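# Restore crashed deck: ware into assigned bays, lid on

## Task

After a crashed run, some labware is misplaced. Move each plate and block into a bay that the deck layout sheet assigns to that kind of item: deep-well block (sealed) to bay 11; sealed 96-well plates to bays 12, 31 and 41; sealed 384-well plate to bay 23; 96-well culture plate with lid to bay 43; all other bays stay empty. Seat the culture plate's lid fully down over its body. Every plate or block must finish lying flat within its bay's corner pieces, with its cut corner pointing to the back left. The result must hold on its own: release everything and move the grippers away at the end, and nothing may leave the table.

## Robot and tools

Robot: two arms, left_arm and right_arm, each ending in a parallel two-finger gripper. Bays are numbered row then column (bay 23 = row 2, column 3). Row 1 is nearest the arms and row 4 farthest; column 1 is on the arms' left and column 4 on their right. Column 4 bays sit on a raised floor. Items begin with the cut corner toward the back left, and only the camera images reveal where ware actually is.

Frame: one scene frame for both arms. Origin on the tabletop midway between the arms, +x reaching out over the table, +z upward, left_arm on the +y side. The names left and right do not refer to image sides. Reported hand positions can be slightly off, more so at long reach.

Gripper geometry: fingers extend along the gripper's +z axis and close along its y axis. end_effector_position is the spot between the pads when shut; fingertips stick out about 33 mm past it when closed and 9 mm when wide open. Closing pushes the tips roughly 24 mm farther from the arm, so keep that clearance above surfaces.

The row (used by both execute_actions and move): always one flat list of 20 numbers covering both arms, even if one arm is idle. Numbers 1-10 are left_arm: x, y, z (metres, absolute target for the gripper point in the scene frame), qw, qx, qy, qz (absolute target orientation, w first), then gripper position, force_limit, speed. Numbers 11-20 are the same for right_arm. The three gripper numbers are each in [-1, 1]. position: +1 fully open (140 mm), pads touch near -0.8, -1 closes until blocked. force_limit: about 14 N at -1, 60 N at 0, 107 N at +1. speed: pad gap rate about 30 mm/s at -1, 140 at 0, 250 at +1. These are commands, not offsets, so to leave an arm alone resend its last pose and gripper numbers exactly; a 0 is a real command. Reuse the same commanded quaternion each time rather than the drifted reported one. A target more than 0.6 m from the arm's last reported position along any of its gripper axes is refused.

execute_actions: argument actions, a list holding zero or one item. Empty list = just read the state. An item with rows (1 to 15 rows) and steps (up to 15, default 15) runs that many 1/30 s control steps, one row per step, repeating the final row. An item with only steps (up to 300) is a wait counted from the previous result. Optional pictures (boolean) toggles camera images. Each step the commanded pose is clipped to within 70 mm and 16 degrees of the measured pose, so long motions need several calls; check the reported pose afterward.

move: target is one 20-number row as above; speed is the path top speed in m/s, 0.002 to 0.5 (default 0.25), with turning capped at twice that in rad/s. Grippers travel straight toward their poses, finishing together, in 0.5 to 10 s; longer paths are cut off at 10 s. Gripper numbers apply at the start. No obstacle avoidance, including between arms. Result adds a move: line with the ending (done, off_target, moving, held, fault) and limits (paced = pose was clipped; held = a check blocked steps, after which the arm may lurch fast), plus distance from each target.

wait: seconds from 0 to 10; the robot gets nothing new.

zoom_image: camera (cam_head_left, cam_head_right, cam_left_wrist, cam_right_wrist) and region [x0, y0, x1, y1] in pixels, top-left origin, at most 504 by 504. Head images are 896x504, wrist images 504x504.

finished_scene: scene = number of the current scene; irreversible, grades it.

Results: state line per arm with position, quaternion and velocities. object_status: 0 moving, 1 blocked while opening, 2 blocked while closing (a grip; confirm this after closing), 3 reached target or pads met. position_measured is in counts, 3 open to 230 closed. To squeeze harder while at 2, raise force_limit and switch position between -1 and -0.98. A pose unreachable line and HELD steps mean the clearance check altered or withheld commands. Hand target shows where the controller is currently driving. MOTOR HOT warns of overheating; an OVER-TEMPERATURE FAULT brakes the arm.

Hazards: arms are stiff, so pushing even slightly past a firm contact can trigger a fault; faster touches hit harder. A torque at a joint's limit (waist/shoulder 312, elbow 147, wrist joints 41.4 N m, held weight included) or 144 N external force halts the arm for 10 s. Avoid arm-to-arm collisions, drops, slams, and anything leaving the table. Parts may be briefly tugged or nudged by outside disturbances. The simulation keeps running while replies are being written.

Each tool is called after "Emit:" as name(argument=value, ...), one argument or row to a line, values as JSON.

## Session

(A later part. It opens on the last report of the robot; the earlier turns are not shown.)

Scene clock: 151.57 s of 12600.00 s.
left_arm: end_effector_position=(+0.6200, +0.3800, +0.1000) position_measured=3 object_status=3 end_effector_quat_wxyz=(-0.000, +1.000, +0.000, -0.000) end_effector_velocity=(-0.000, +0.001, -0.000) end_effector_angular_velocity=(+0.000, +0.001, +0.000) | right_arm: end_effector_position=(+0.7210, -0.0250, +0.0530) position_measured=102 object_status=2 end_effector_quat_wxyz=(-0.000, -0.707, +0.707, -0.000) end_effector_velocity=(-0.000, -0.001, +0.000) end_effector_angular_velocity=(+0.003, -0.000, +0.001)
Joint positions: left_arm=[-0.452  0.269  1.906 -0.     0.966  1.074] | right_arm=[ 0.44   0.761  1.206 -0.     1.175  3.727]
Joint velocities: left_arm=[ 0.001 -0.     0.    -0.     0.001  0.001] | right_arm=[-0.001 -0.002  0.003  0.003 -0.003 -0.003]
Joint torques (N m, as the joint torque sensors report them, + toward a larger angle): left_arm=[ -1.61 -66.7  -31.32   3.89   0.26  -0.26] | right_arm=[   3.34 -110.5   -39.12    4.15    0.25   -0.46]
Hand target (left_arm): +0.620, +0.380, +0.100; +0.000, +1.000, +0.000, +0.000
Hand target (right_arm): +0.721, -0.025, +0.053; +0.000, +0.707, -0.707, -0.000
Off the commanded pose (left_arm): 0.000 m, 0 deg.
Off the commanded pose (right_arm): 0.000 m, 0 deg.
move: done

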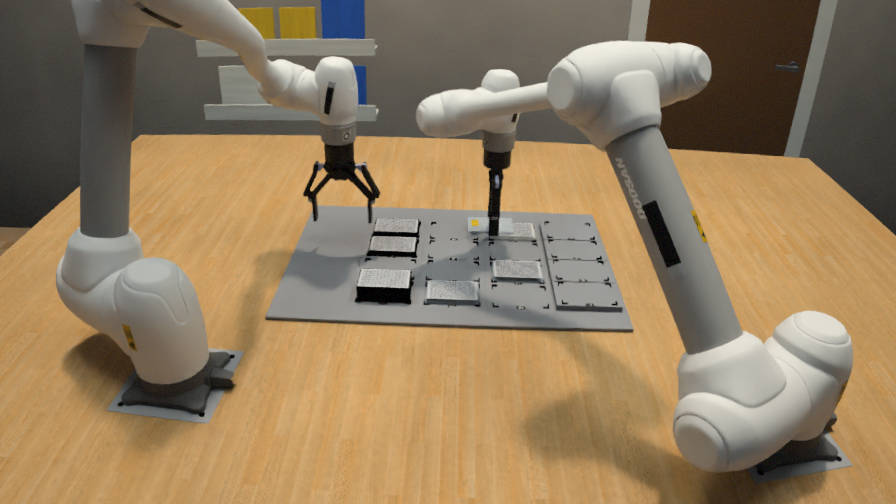

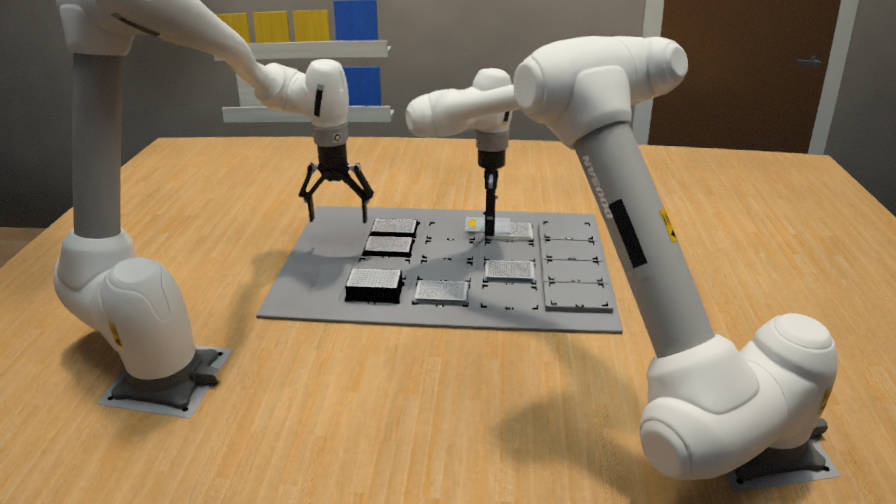

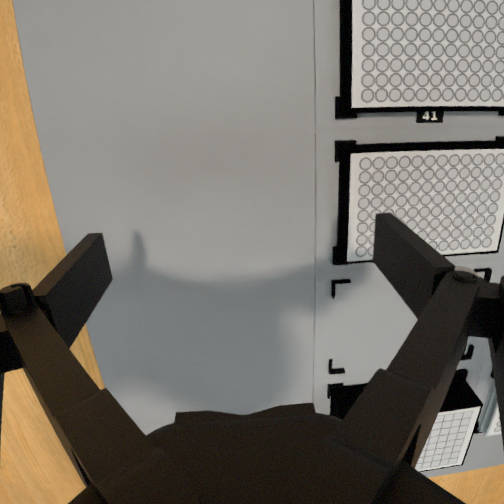

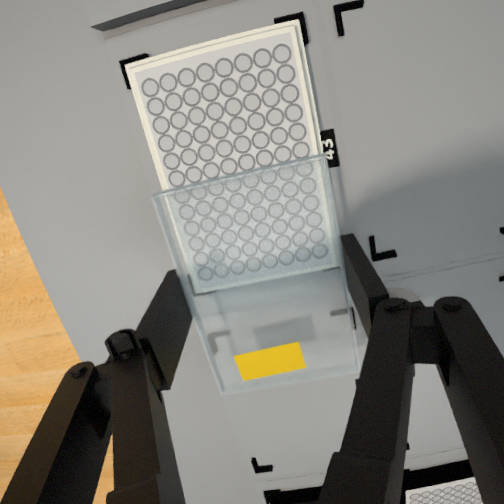

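Emit:
move(
  target=[0.62,0.38,0.1,0,1,0,0,1,-0.3,0,0.720,-0.087,0.050,0,0.7071,-0.7071,0,0.12,-0.6,-0.8],
  speed=0.1,
)

Emit:
zoom_image(
  camera="cam_right_wrist",
  region=[130,130,400,410],
)

Scene clock: 157.23 s of 12600.00 s.
left_arm: end_effector_position=(+0.6200, +0.3800, +0.1000) position_measured=3 object_status=3 end_effector_quat_wxyz=(-0.000, +1.000, +0.000, -0.000) end_effector_velocity=(+0.000, -0.000, +0.001) end_effector_angular_velocity=(-0.001, -0.000, +0.001) | right_arm: end_effector_position=(+0.7201, -0.0869, +0.0500) position_measured=102 object_status=2 end_effector_quat_wxyz=(-0.000, -0.707, +0.707, -0.000) end_effector_velocity=(-0.000, +0.000, +0.000) end_effector_angular_velocity=(+0.000, -0.001, +0.001)
Joint positions: left_arm=[-0.452  0.269  1.906 -0.     0.966  1.074] | right_arm=[ 0.384  0.708  1.308 -0.     1.125  3.67 ]
Joint velocities: left_arm=[ 0.001 -0.    -0.001 -0.001  0.001 -0.001] | right_arm=[ 0.    -0.001  0.001  0.    -0.001 -0.001]
Joint torques (N m, as the joint torque sensors report them, + toward a larger angle): left_arm=[ -1.64 -66.41 -30.9    3.73   0.34  -0.43] | right_arm=[  -1.46 -101.71  -39.19    4.01   -0.33   -0.67]
Hand target (left_arm): +0.620, +0.380, +0.100; +0.000, +1.000, +0.000, +0.000
Hand target (right_arm): +0.720, -0.087, +0.050; +0.000, +0.707, -0.707, -0.000
Off the commanded pose (left_arm): 0.000 m, 0 deg.
Off the commanded pose (right_arm): 0.000 m, 0 deg.
After step 90, 1.70 s passed at rest.
move: done

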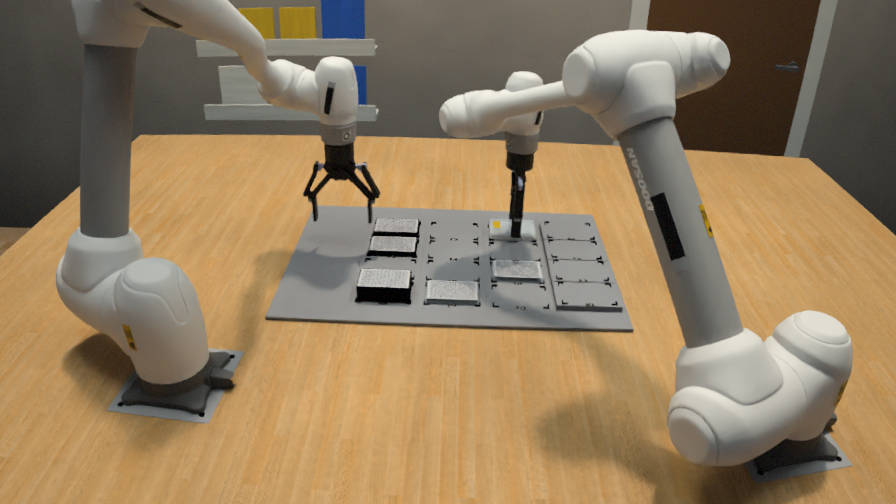

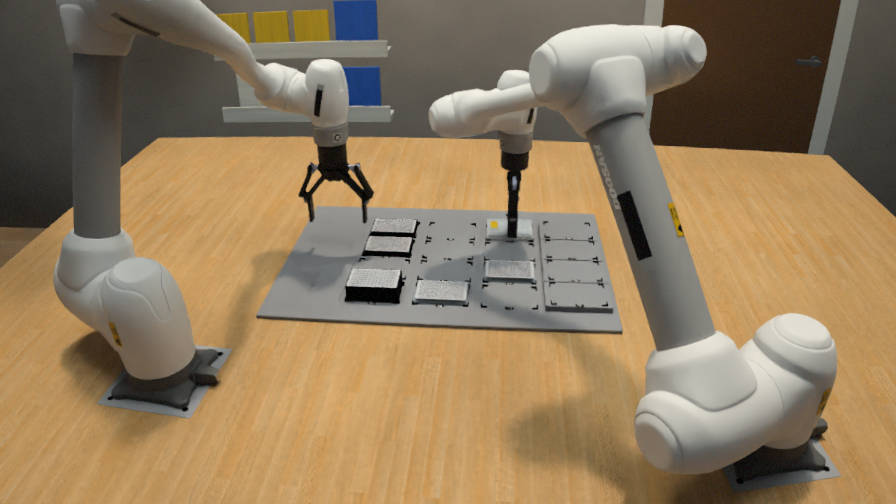

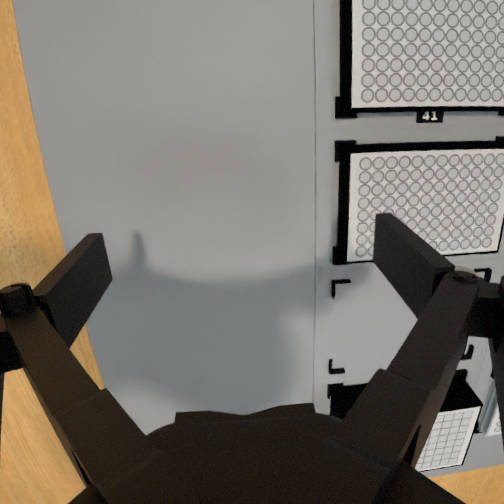

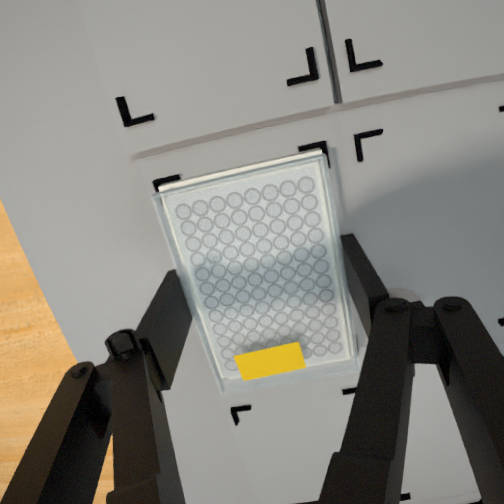

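Region (130, 130, 400, 410) of cam_right_wrist's 504x504 image, scaled by 1.800, with more detail than that image has; it fills the left 486 columns of this view, and the rest is white.

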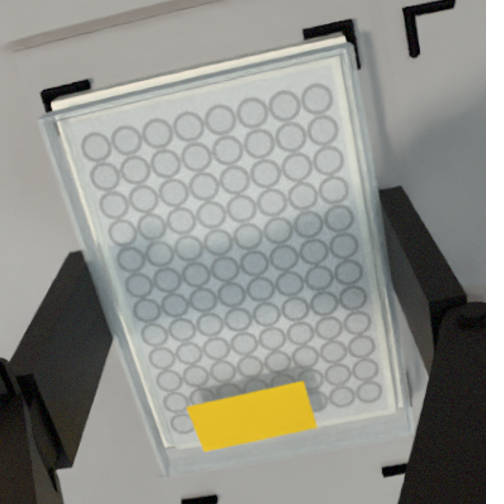

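Emit:
move(
  target=[0.62,0.38,0.1,0,1,0,0,1,-0.3,0,0.7197,-0.088,0.045,0,0.7071,-0.7071,0,0.12,-0.6,-0.8],
  speed=0.01,
)

Emit:
zoom_image(
  camera="cam_right_wrist",
  region=[130,130,400,410],
)

Scene clock: 162.53 s of 12600.00 s.
left_arm: end_effector_position=(+0.6200, +0.3800, +0.1000) position_measured=3 object_status=3 end_effector_quat_wxyz=(-0.000, +1.000, +0.000, -0.000) end_effector_velocity=(+0.000, +0.000, +0.000) end_effector_angular_velocity=(+0.001, -0.000, +0.000) | right_arm: end_effector_position=(+0.7197, -0.0880, +0.0451) position_measured=102 object_status=2 end_effector_quat_wxyz=(+0.000, -0.707, +0.707, +0.000) end_effector_velocity=(-0.000, -0.002, -0.002) end_effector_angular_velocity=(-0.002, +0.002, -0.001)
Joint positions: left_arm=[-0.452  0.269  1.906 -0.     0.966  1.074] | right_arm=[0.383 0.711 1.314 0.    1.117 3.669]
Joint velocities: left_arm=[ 0.    -0.    -0.     0.001  0.001 -0.   ] | right_arm=[-0.001  0.002  0.002 -0.001 -0.001 -0.   ]
Joint torques (N m, as the joint torque sensors report them, + toward a larger angle): left_arm=[ -1.3  -66.22 -30.61   3.81   0.38  -0.31] | right_arm=[   1.6  -103.17  -35.13    4.23    1.24   -0.56]
Hand target (left_arm): +0.620, +0.380, +0.100; +0.000, +1.000, +0.000, +0.000
Hand target (right_arm): +0.720, -0.088, +0.045; +0.000, +0.707, -0.707, -0.000
Off the commanded pose (left_arm): 0.000 m, 0 deg.
Off the commanded pose (right_arm): 0.000 m, 0 deg.
After step 90, 1.57 s passed at rest.
move: done

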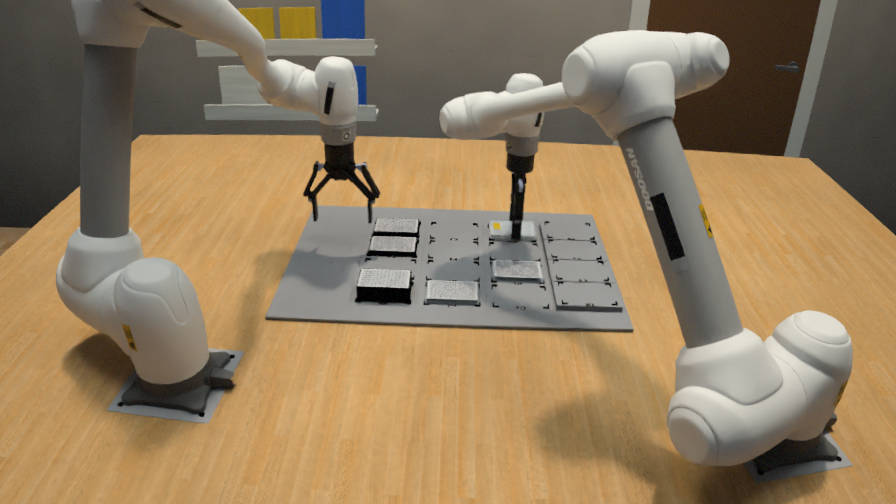

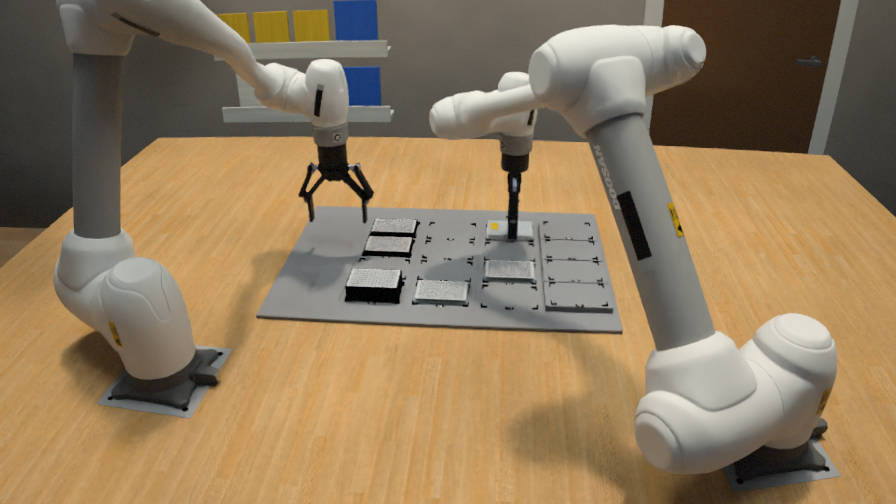

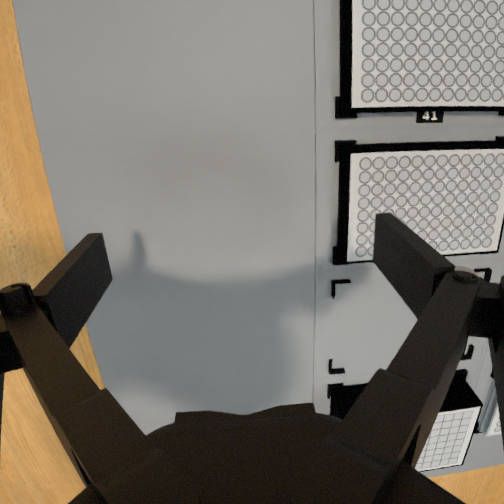

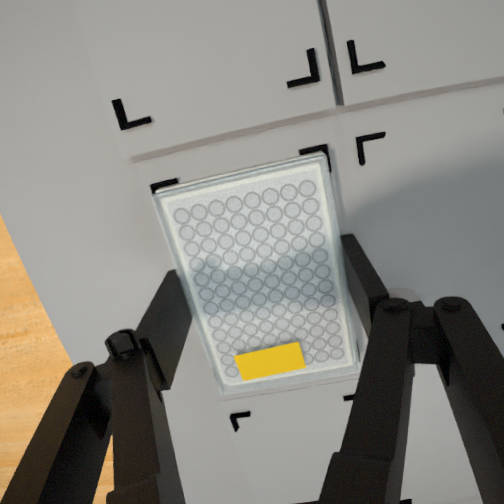

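Region (130, 130, 400, 410) of cam_right_wrist's 504x504 image, scaled by 1.800, with more detail than that image has; it fills the left 486 columns of this view, and the rest is white.

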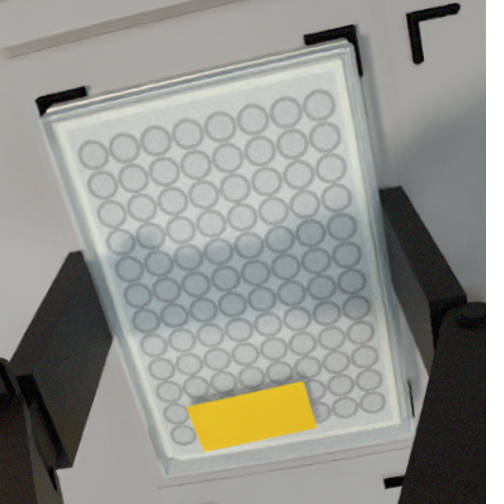

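Emit:
move(
  target=[0.62,0.38,0.1,0,1,0,0,1,-0.3,0,0.720,-0.0866,0.045,0,0.7071,-0.7071,0,0.12,-0.6,-0.8],
  speed=0.01,
)

Emit:
move(
  target=[0.62,0.38,0.1,0,1,0,0,1,-0.3,0,0.720,-0.0866,0.0415,0,0.7071,-0.7071,0,0.12,-0.6,-0.8],
  speed=0.01,
)

Emit:
move(
  target=[0.62,0.38,0.1,0,1,0,0,1,-0.3,0,0.720,-0.0866,0.0415,0,0.7071,-0.7071,0,0.6,-0.6,-0.5],
)

Emit:
move(
  target=[0.62,0.38,0.1,0,1,0,0,1,-0.3,0,0.720,-0.07,0.11,0,0.7071,-0.7071,0,0.6,-0.6,-0.5],
  speed=0.15,
)

Emit:
zoom_image(
  camera="cam_head_left",
  region=[470,205,560,290],
)

Emit:
zoom_image(
  camera="cam_right_wrist",
  region=[140,100,380,340],
)

Scene clock: 173.20 s of 12600.00 s.
left_arm: end_effector_position=(+0.6200, +0.3800, +0.1000) position_measured=3 object_status=3 end_effector_quat_wxyz=(-0.000, +1.000, +0.000, -0.000) end_effector_velocity=(-0.000, +0.000, -0.000) end_effector_angular_velocity=(-0.000, +0.000, +0.002) | right_arm: end_effector_position=(+0.7200, -0.0866, +0.0450) position_measured=102 object_status=2 end_effector_quat_wxyz=(-0.000, -0.707, +0.707, -0.000) end_effector_velocity=(-0.001, +0.001, -0.002) end_effector_angular_velocity=(-0.000, +0.002, +0.000)
Joint positions: left_arm=[-0.452  0.269  1.906 -0.     0.966  1.074] | right_arm=[ 0.384  0.712  1.311 -0.     1.118  3.671]
Joint velocities: left_arm=[ 0.001  0.     0.    -0.001 -0.    -0.001] | right_arm=[ 0.001  0.002 -0.     0.001  0.     0.   ]
Joint torques (N m, as the joint torque sensors report them, + toward a larger angle): left_arm=[ -1.52 -66.49 -31.03   3.84   0.37  -0.32] | right_arm=[   3.37 -103.3   -38.51    4.77    0.1    -0.58]
Hand target (left_arm): +0.620, +0.380, +0.100; +0.000, +1.000, +0.000, +0.000
Hand target (right_arm): +0.720, -0.087, +0.045; -0.000, +0.707, -0.707, +0.000
Off the commanded pose (left_arm): 0.000 m, 0 deg.
Off the commanded pose (right_arm): 0.000 m, 0 deg.
After step 90, 6.97 s passed at rest.
move: done

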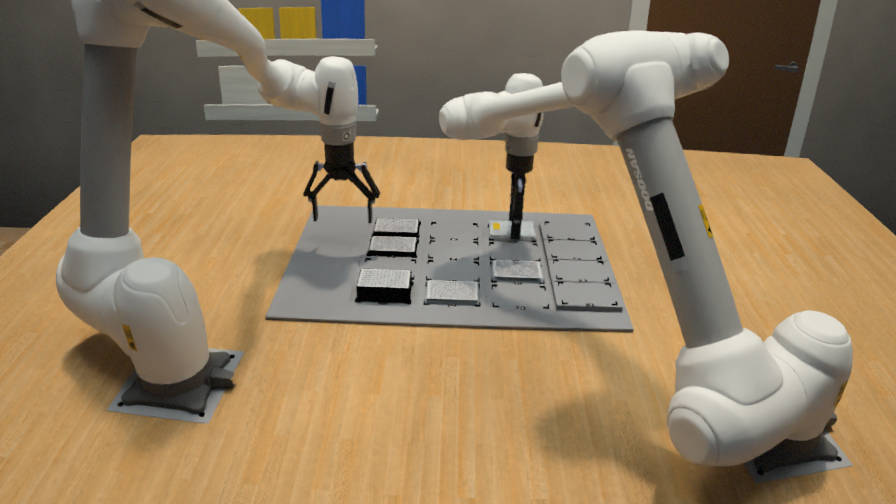

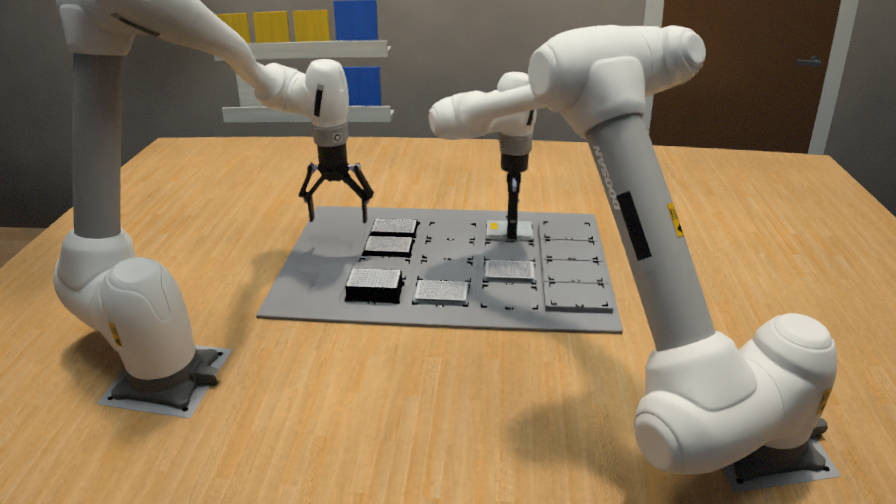

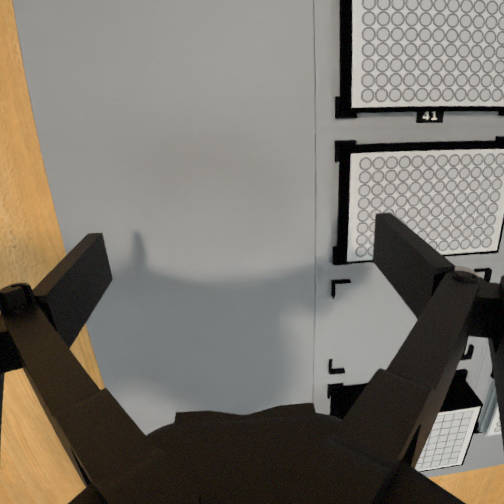

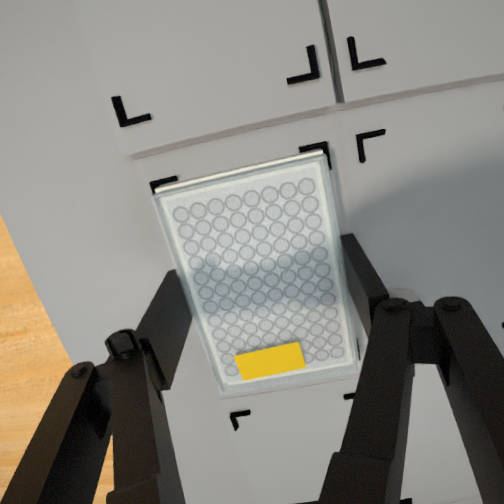

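Scene clock: 173.90 s of 12600.00 s.
left_arm: end_effector_position=(+0.6200, +0.3800, +0.1000) position_measured=3 object_status=3 end_effector_quat_wxyz=(-0.000, +1.000, +0.000, -0.000) end_effector_velocity=(-0.001, -0.000, -0.000) end_effector_angular_velocity=(+0.000, +0.002, +0.000) | right_arm: end_effector_position=(+0.7201, -0.0866, +0.0418) position_measured=102 object_status=2 end_effector_quat_wxyz=(+0.000, -0.707, +0.707, -0.000) end_effector_velocity=(+0.000, -0.001, -0.002) end_effector_angular_velocity=(-0.002, +0.001, +0.000)
Joint positions: left_arm=[-0.452  0.269  1.906 -0.     0.966  1.074] | right_arm=[ 0.384  0.714  1.313 -0.     1.114  3.671]
Joint velocities: left_arm=[-0.001 -0.     0.001 -0.001  0.001 -0.   ] | right_arm=[-0.     0.002 -0.    -0.001  0.     0.   ]
Joint torques (N m, as the joint torque sensors report them, + toward a larger angle): left_arm=[ -0.92 -66.55 -30.93   3.8    0.4   -0.38] | right_arm=[  2.89 -67.54 -18.09   5.09  -2.59  -0.21]
Hand target (left_arm): +0.620, +0.380, +0.100; +0.000, +1.000, +0.000, +0.000
Hand target (right_arm): +0.720, -0.087, +0.042; -0.000, +0.707, -0.707, -0.000
Off the commanded pose (left_arm): 0.000 m, 0 deg.
Off the commanded pose (right_arm): 0.000 m, 0 deg.
move: done

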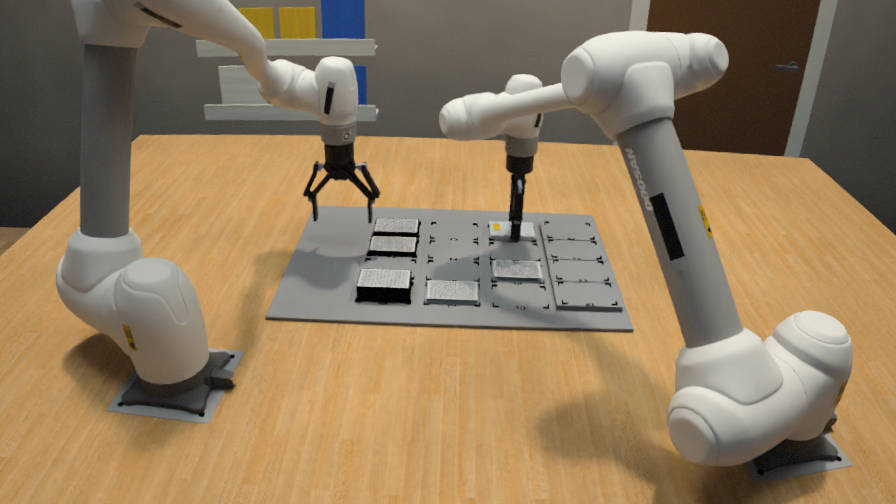

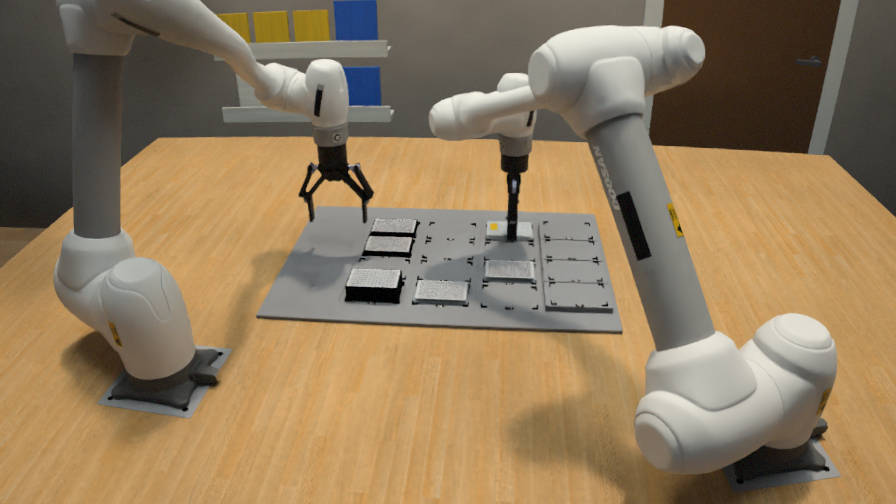

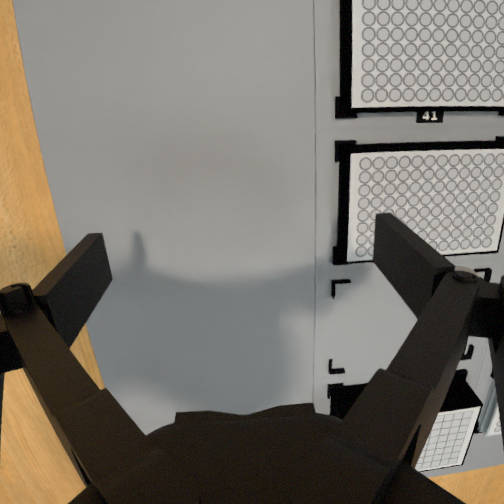

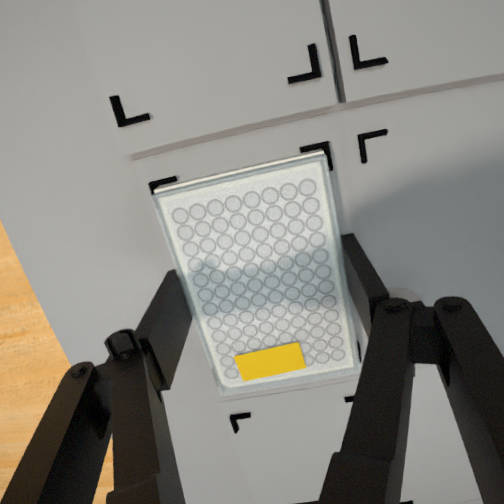

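Scene clock: 174.60 s of 12600.00 s.
left_arm: end_effector_position=(+0.6200, +0.3800, +0.1000) position_measured=3 object_status=3 end_effector_quat_wxyz=(-0.000, +1.000, +0.000, -0.000) end_effector_velocity=(+0.000, -0.000, +0.000) end_effector_angular_velocity=(-0.000, -0.000, +0.001) | right_arm: end_effector_position=(+0.7200, -0.0866, +0.0415) position_measured=53 object_status=3 end_effector_quat_wxyz=(-0.000, -0.707, +0.707, -0.000) end_effector_velocity=(+0.000, -0.000, +0.001) end_effector_angular_velocity=(+0.001, -0.001, -0.001)
Joint positions: left_arm=[-0.452  0.269  1.906 -0.     0.966  1.074] | right_arm=[ 0.384  0.715  1.313 -0.     1.114  3.671]
Joint velocities: left_arm=[ 0.     0.    -0.001 -0.     0.001 -0.   ] | right_arm=[-0.    -0.001 -0.     0.001 -0.     0.   ]
Joint torques (N m, as the joint torque sensors report them, + toward a larger angle): left_arm=[ -1.17 -66.14 -30.94   3.73   0.27  -0.42] | right_arm=[   0.93 -105.07  -37.23    4.1    -0.25   -0.48]
Hand target (left_arm): +0.620, +0.380, +0.100; +0.000, +1.000, +0.000, +0.000
Hand target (right_arm): +0.720, -0.087, +0.042; +0.000, +0.707, -0.707, +0.000
Off the commanded pose (left_arm): 0.000 m, 0 deg.
Off the commanded pose (right_arm): 0.000 m, 0 deg.
move: done

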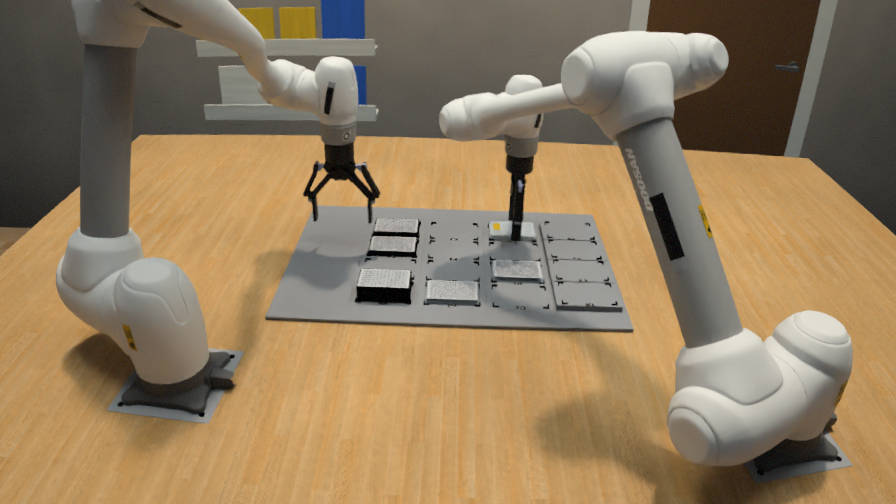

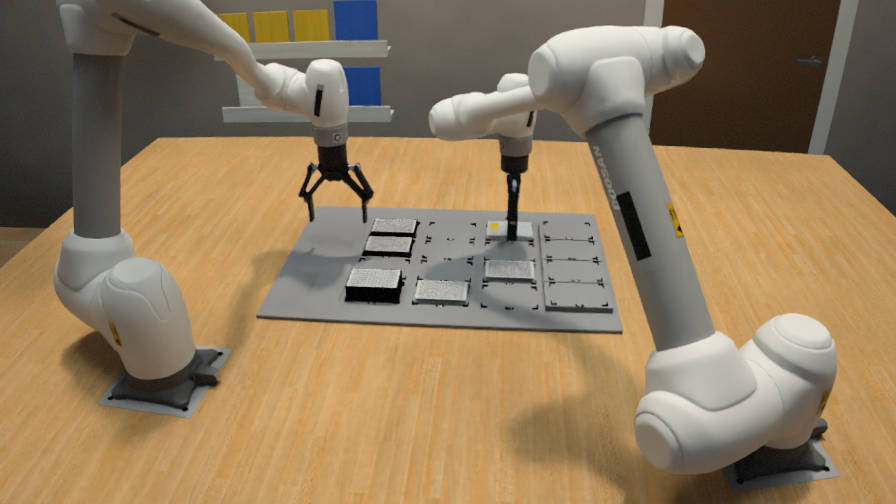

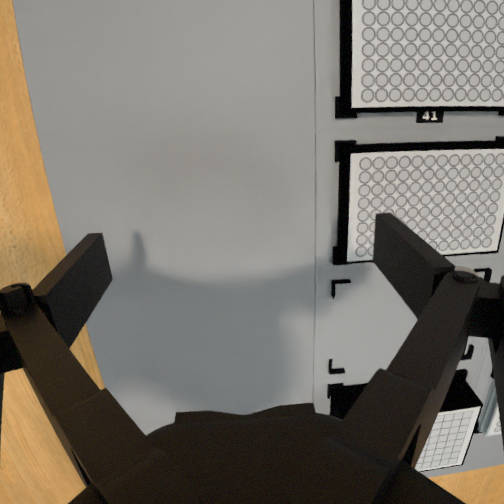

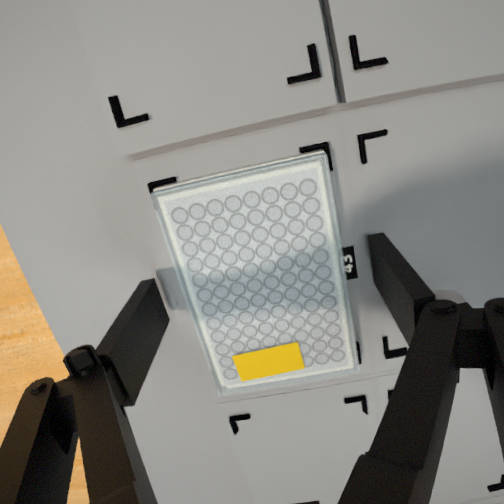

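Scene clock: 175.47 s of 12600.00 s.
left_arm: end_effector_position=(+0.6200, +0.3800, +0.1000) position_measured=3 object_status=3 end_effector_quat_wxyz=(-0.000, +1.000, +0.000, -0.000) end_effector_velocity=(+0.000, -0.000, +0.000) end_effector_angular_velocity=(+0.001, -0.001, -0.002) | right_arm: end_effector_position=(+0.7201, -0.0700, +0.1099) position_measured=53 object_status=3 end_effector_quat_wxyz=(-0.000, -0.707, +0.707, -0.000) end_effector_velocity=(+0.000, +0.000, +0.001) end_effector_angular_velocity=(+0.001, +0.000, -0.001)
Joint positions: left_arm=[-0.452  0.269  1.906  0.     0.966  1.074] | right_arm=[ 0.4    0.684  1.236 -0.     1.223  3.686]
Joint velocities: left_arm=[-0.001 -0.    -0.001  0.001  0.001  0.   ] | right_arm=[-0.     0.001 -0.002  0.001  0.001  0.   ]
Joint torques (N m, as the joint torque sensors report them, + toward a larger angle): left_arm=[ -0.99 -66.2  -30.96   3.72   0.18  -0.25] | right_arm=[   2.56 -103.69  -41.06    4.15    0.19   -0.27]
Hand target (left_arm): +0.620, +0.380, +0.100; +0.000, +1.000, +0.000, +0.000
Hand target (right_arm): +0.720, -0.070, +0.110; -0.000, +0.707, -0.707, +0.000
Off the commanded pose (left_arm): 0.000 m, 0 deg.
Off the commanded pose (right_arm): 0.000 m, 0 deg.
move: done

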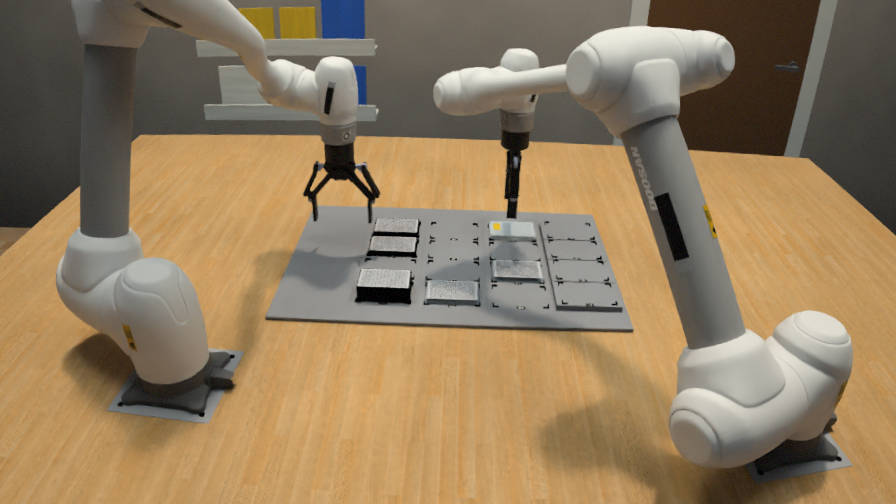

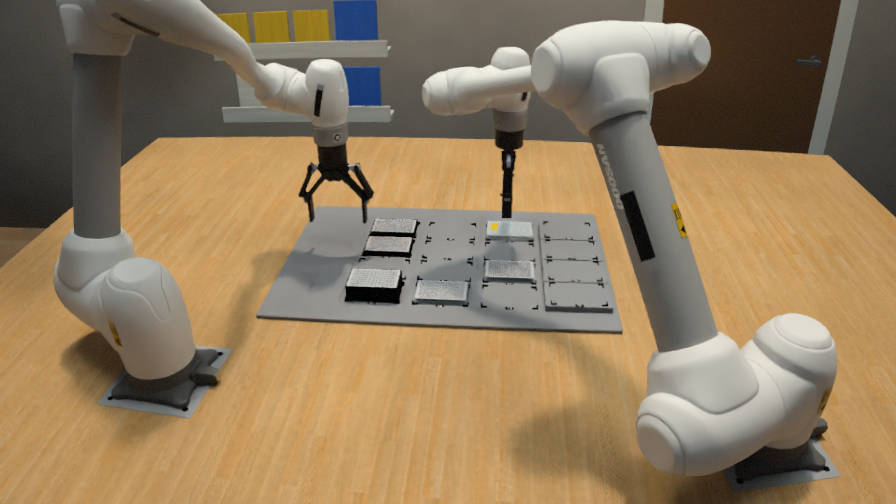

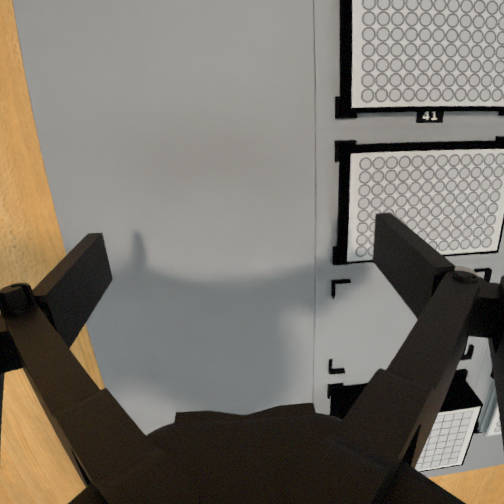

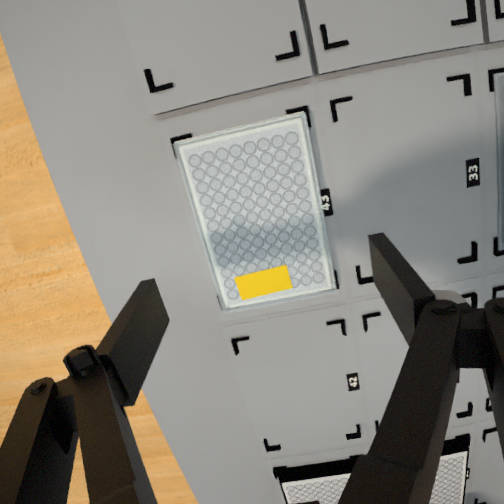

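Region (470, 205, 560, 290) of cam_head_left's 896x504 image, scaled by 5.600, with more detail than that image has.

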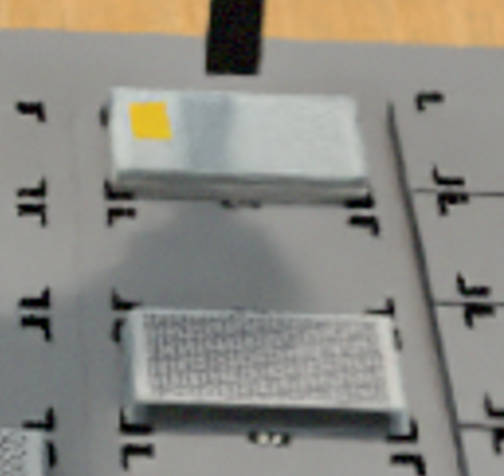

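Region (140, 100, 380, 340) of cam_right_wrist's 504x504 image, scaled by 2.100, with more detail than that image has.

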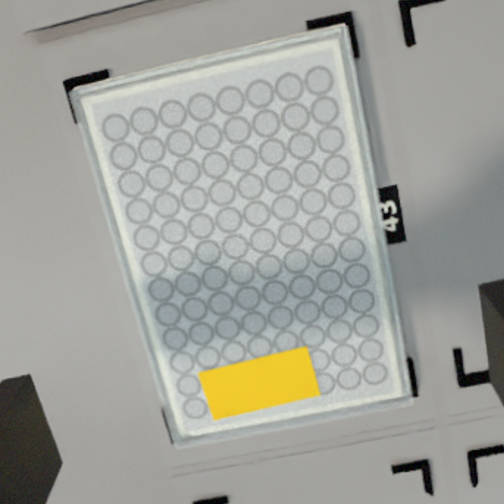

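Emit:
finished_scene(
  scene=1,
)

The scene is finished: the task was done.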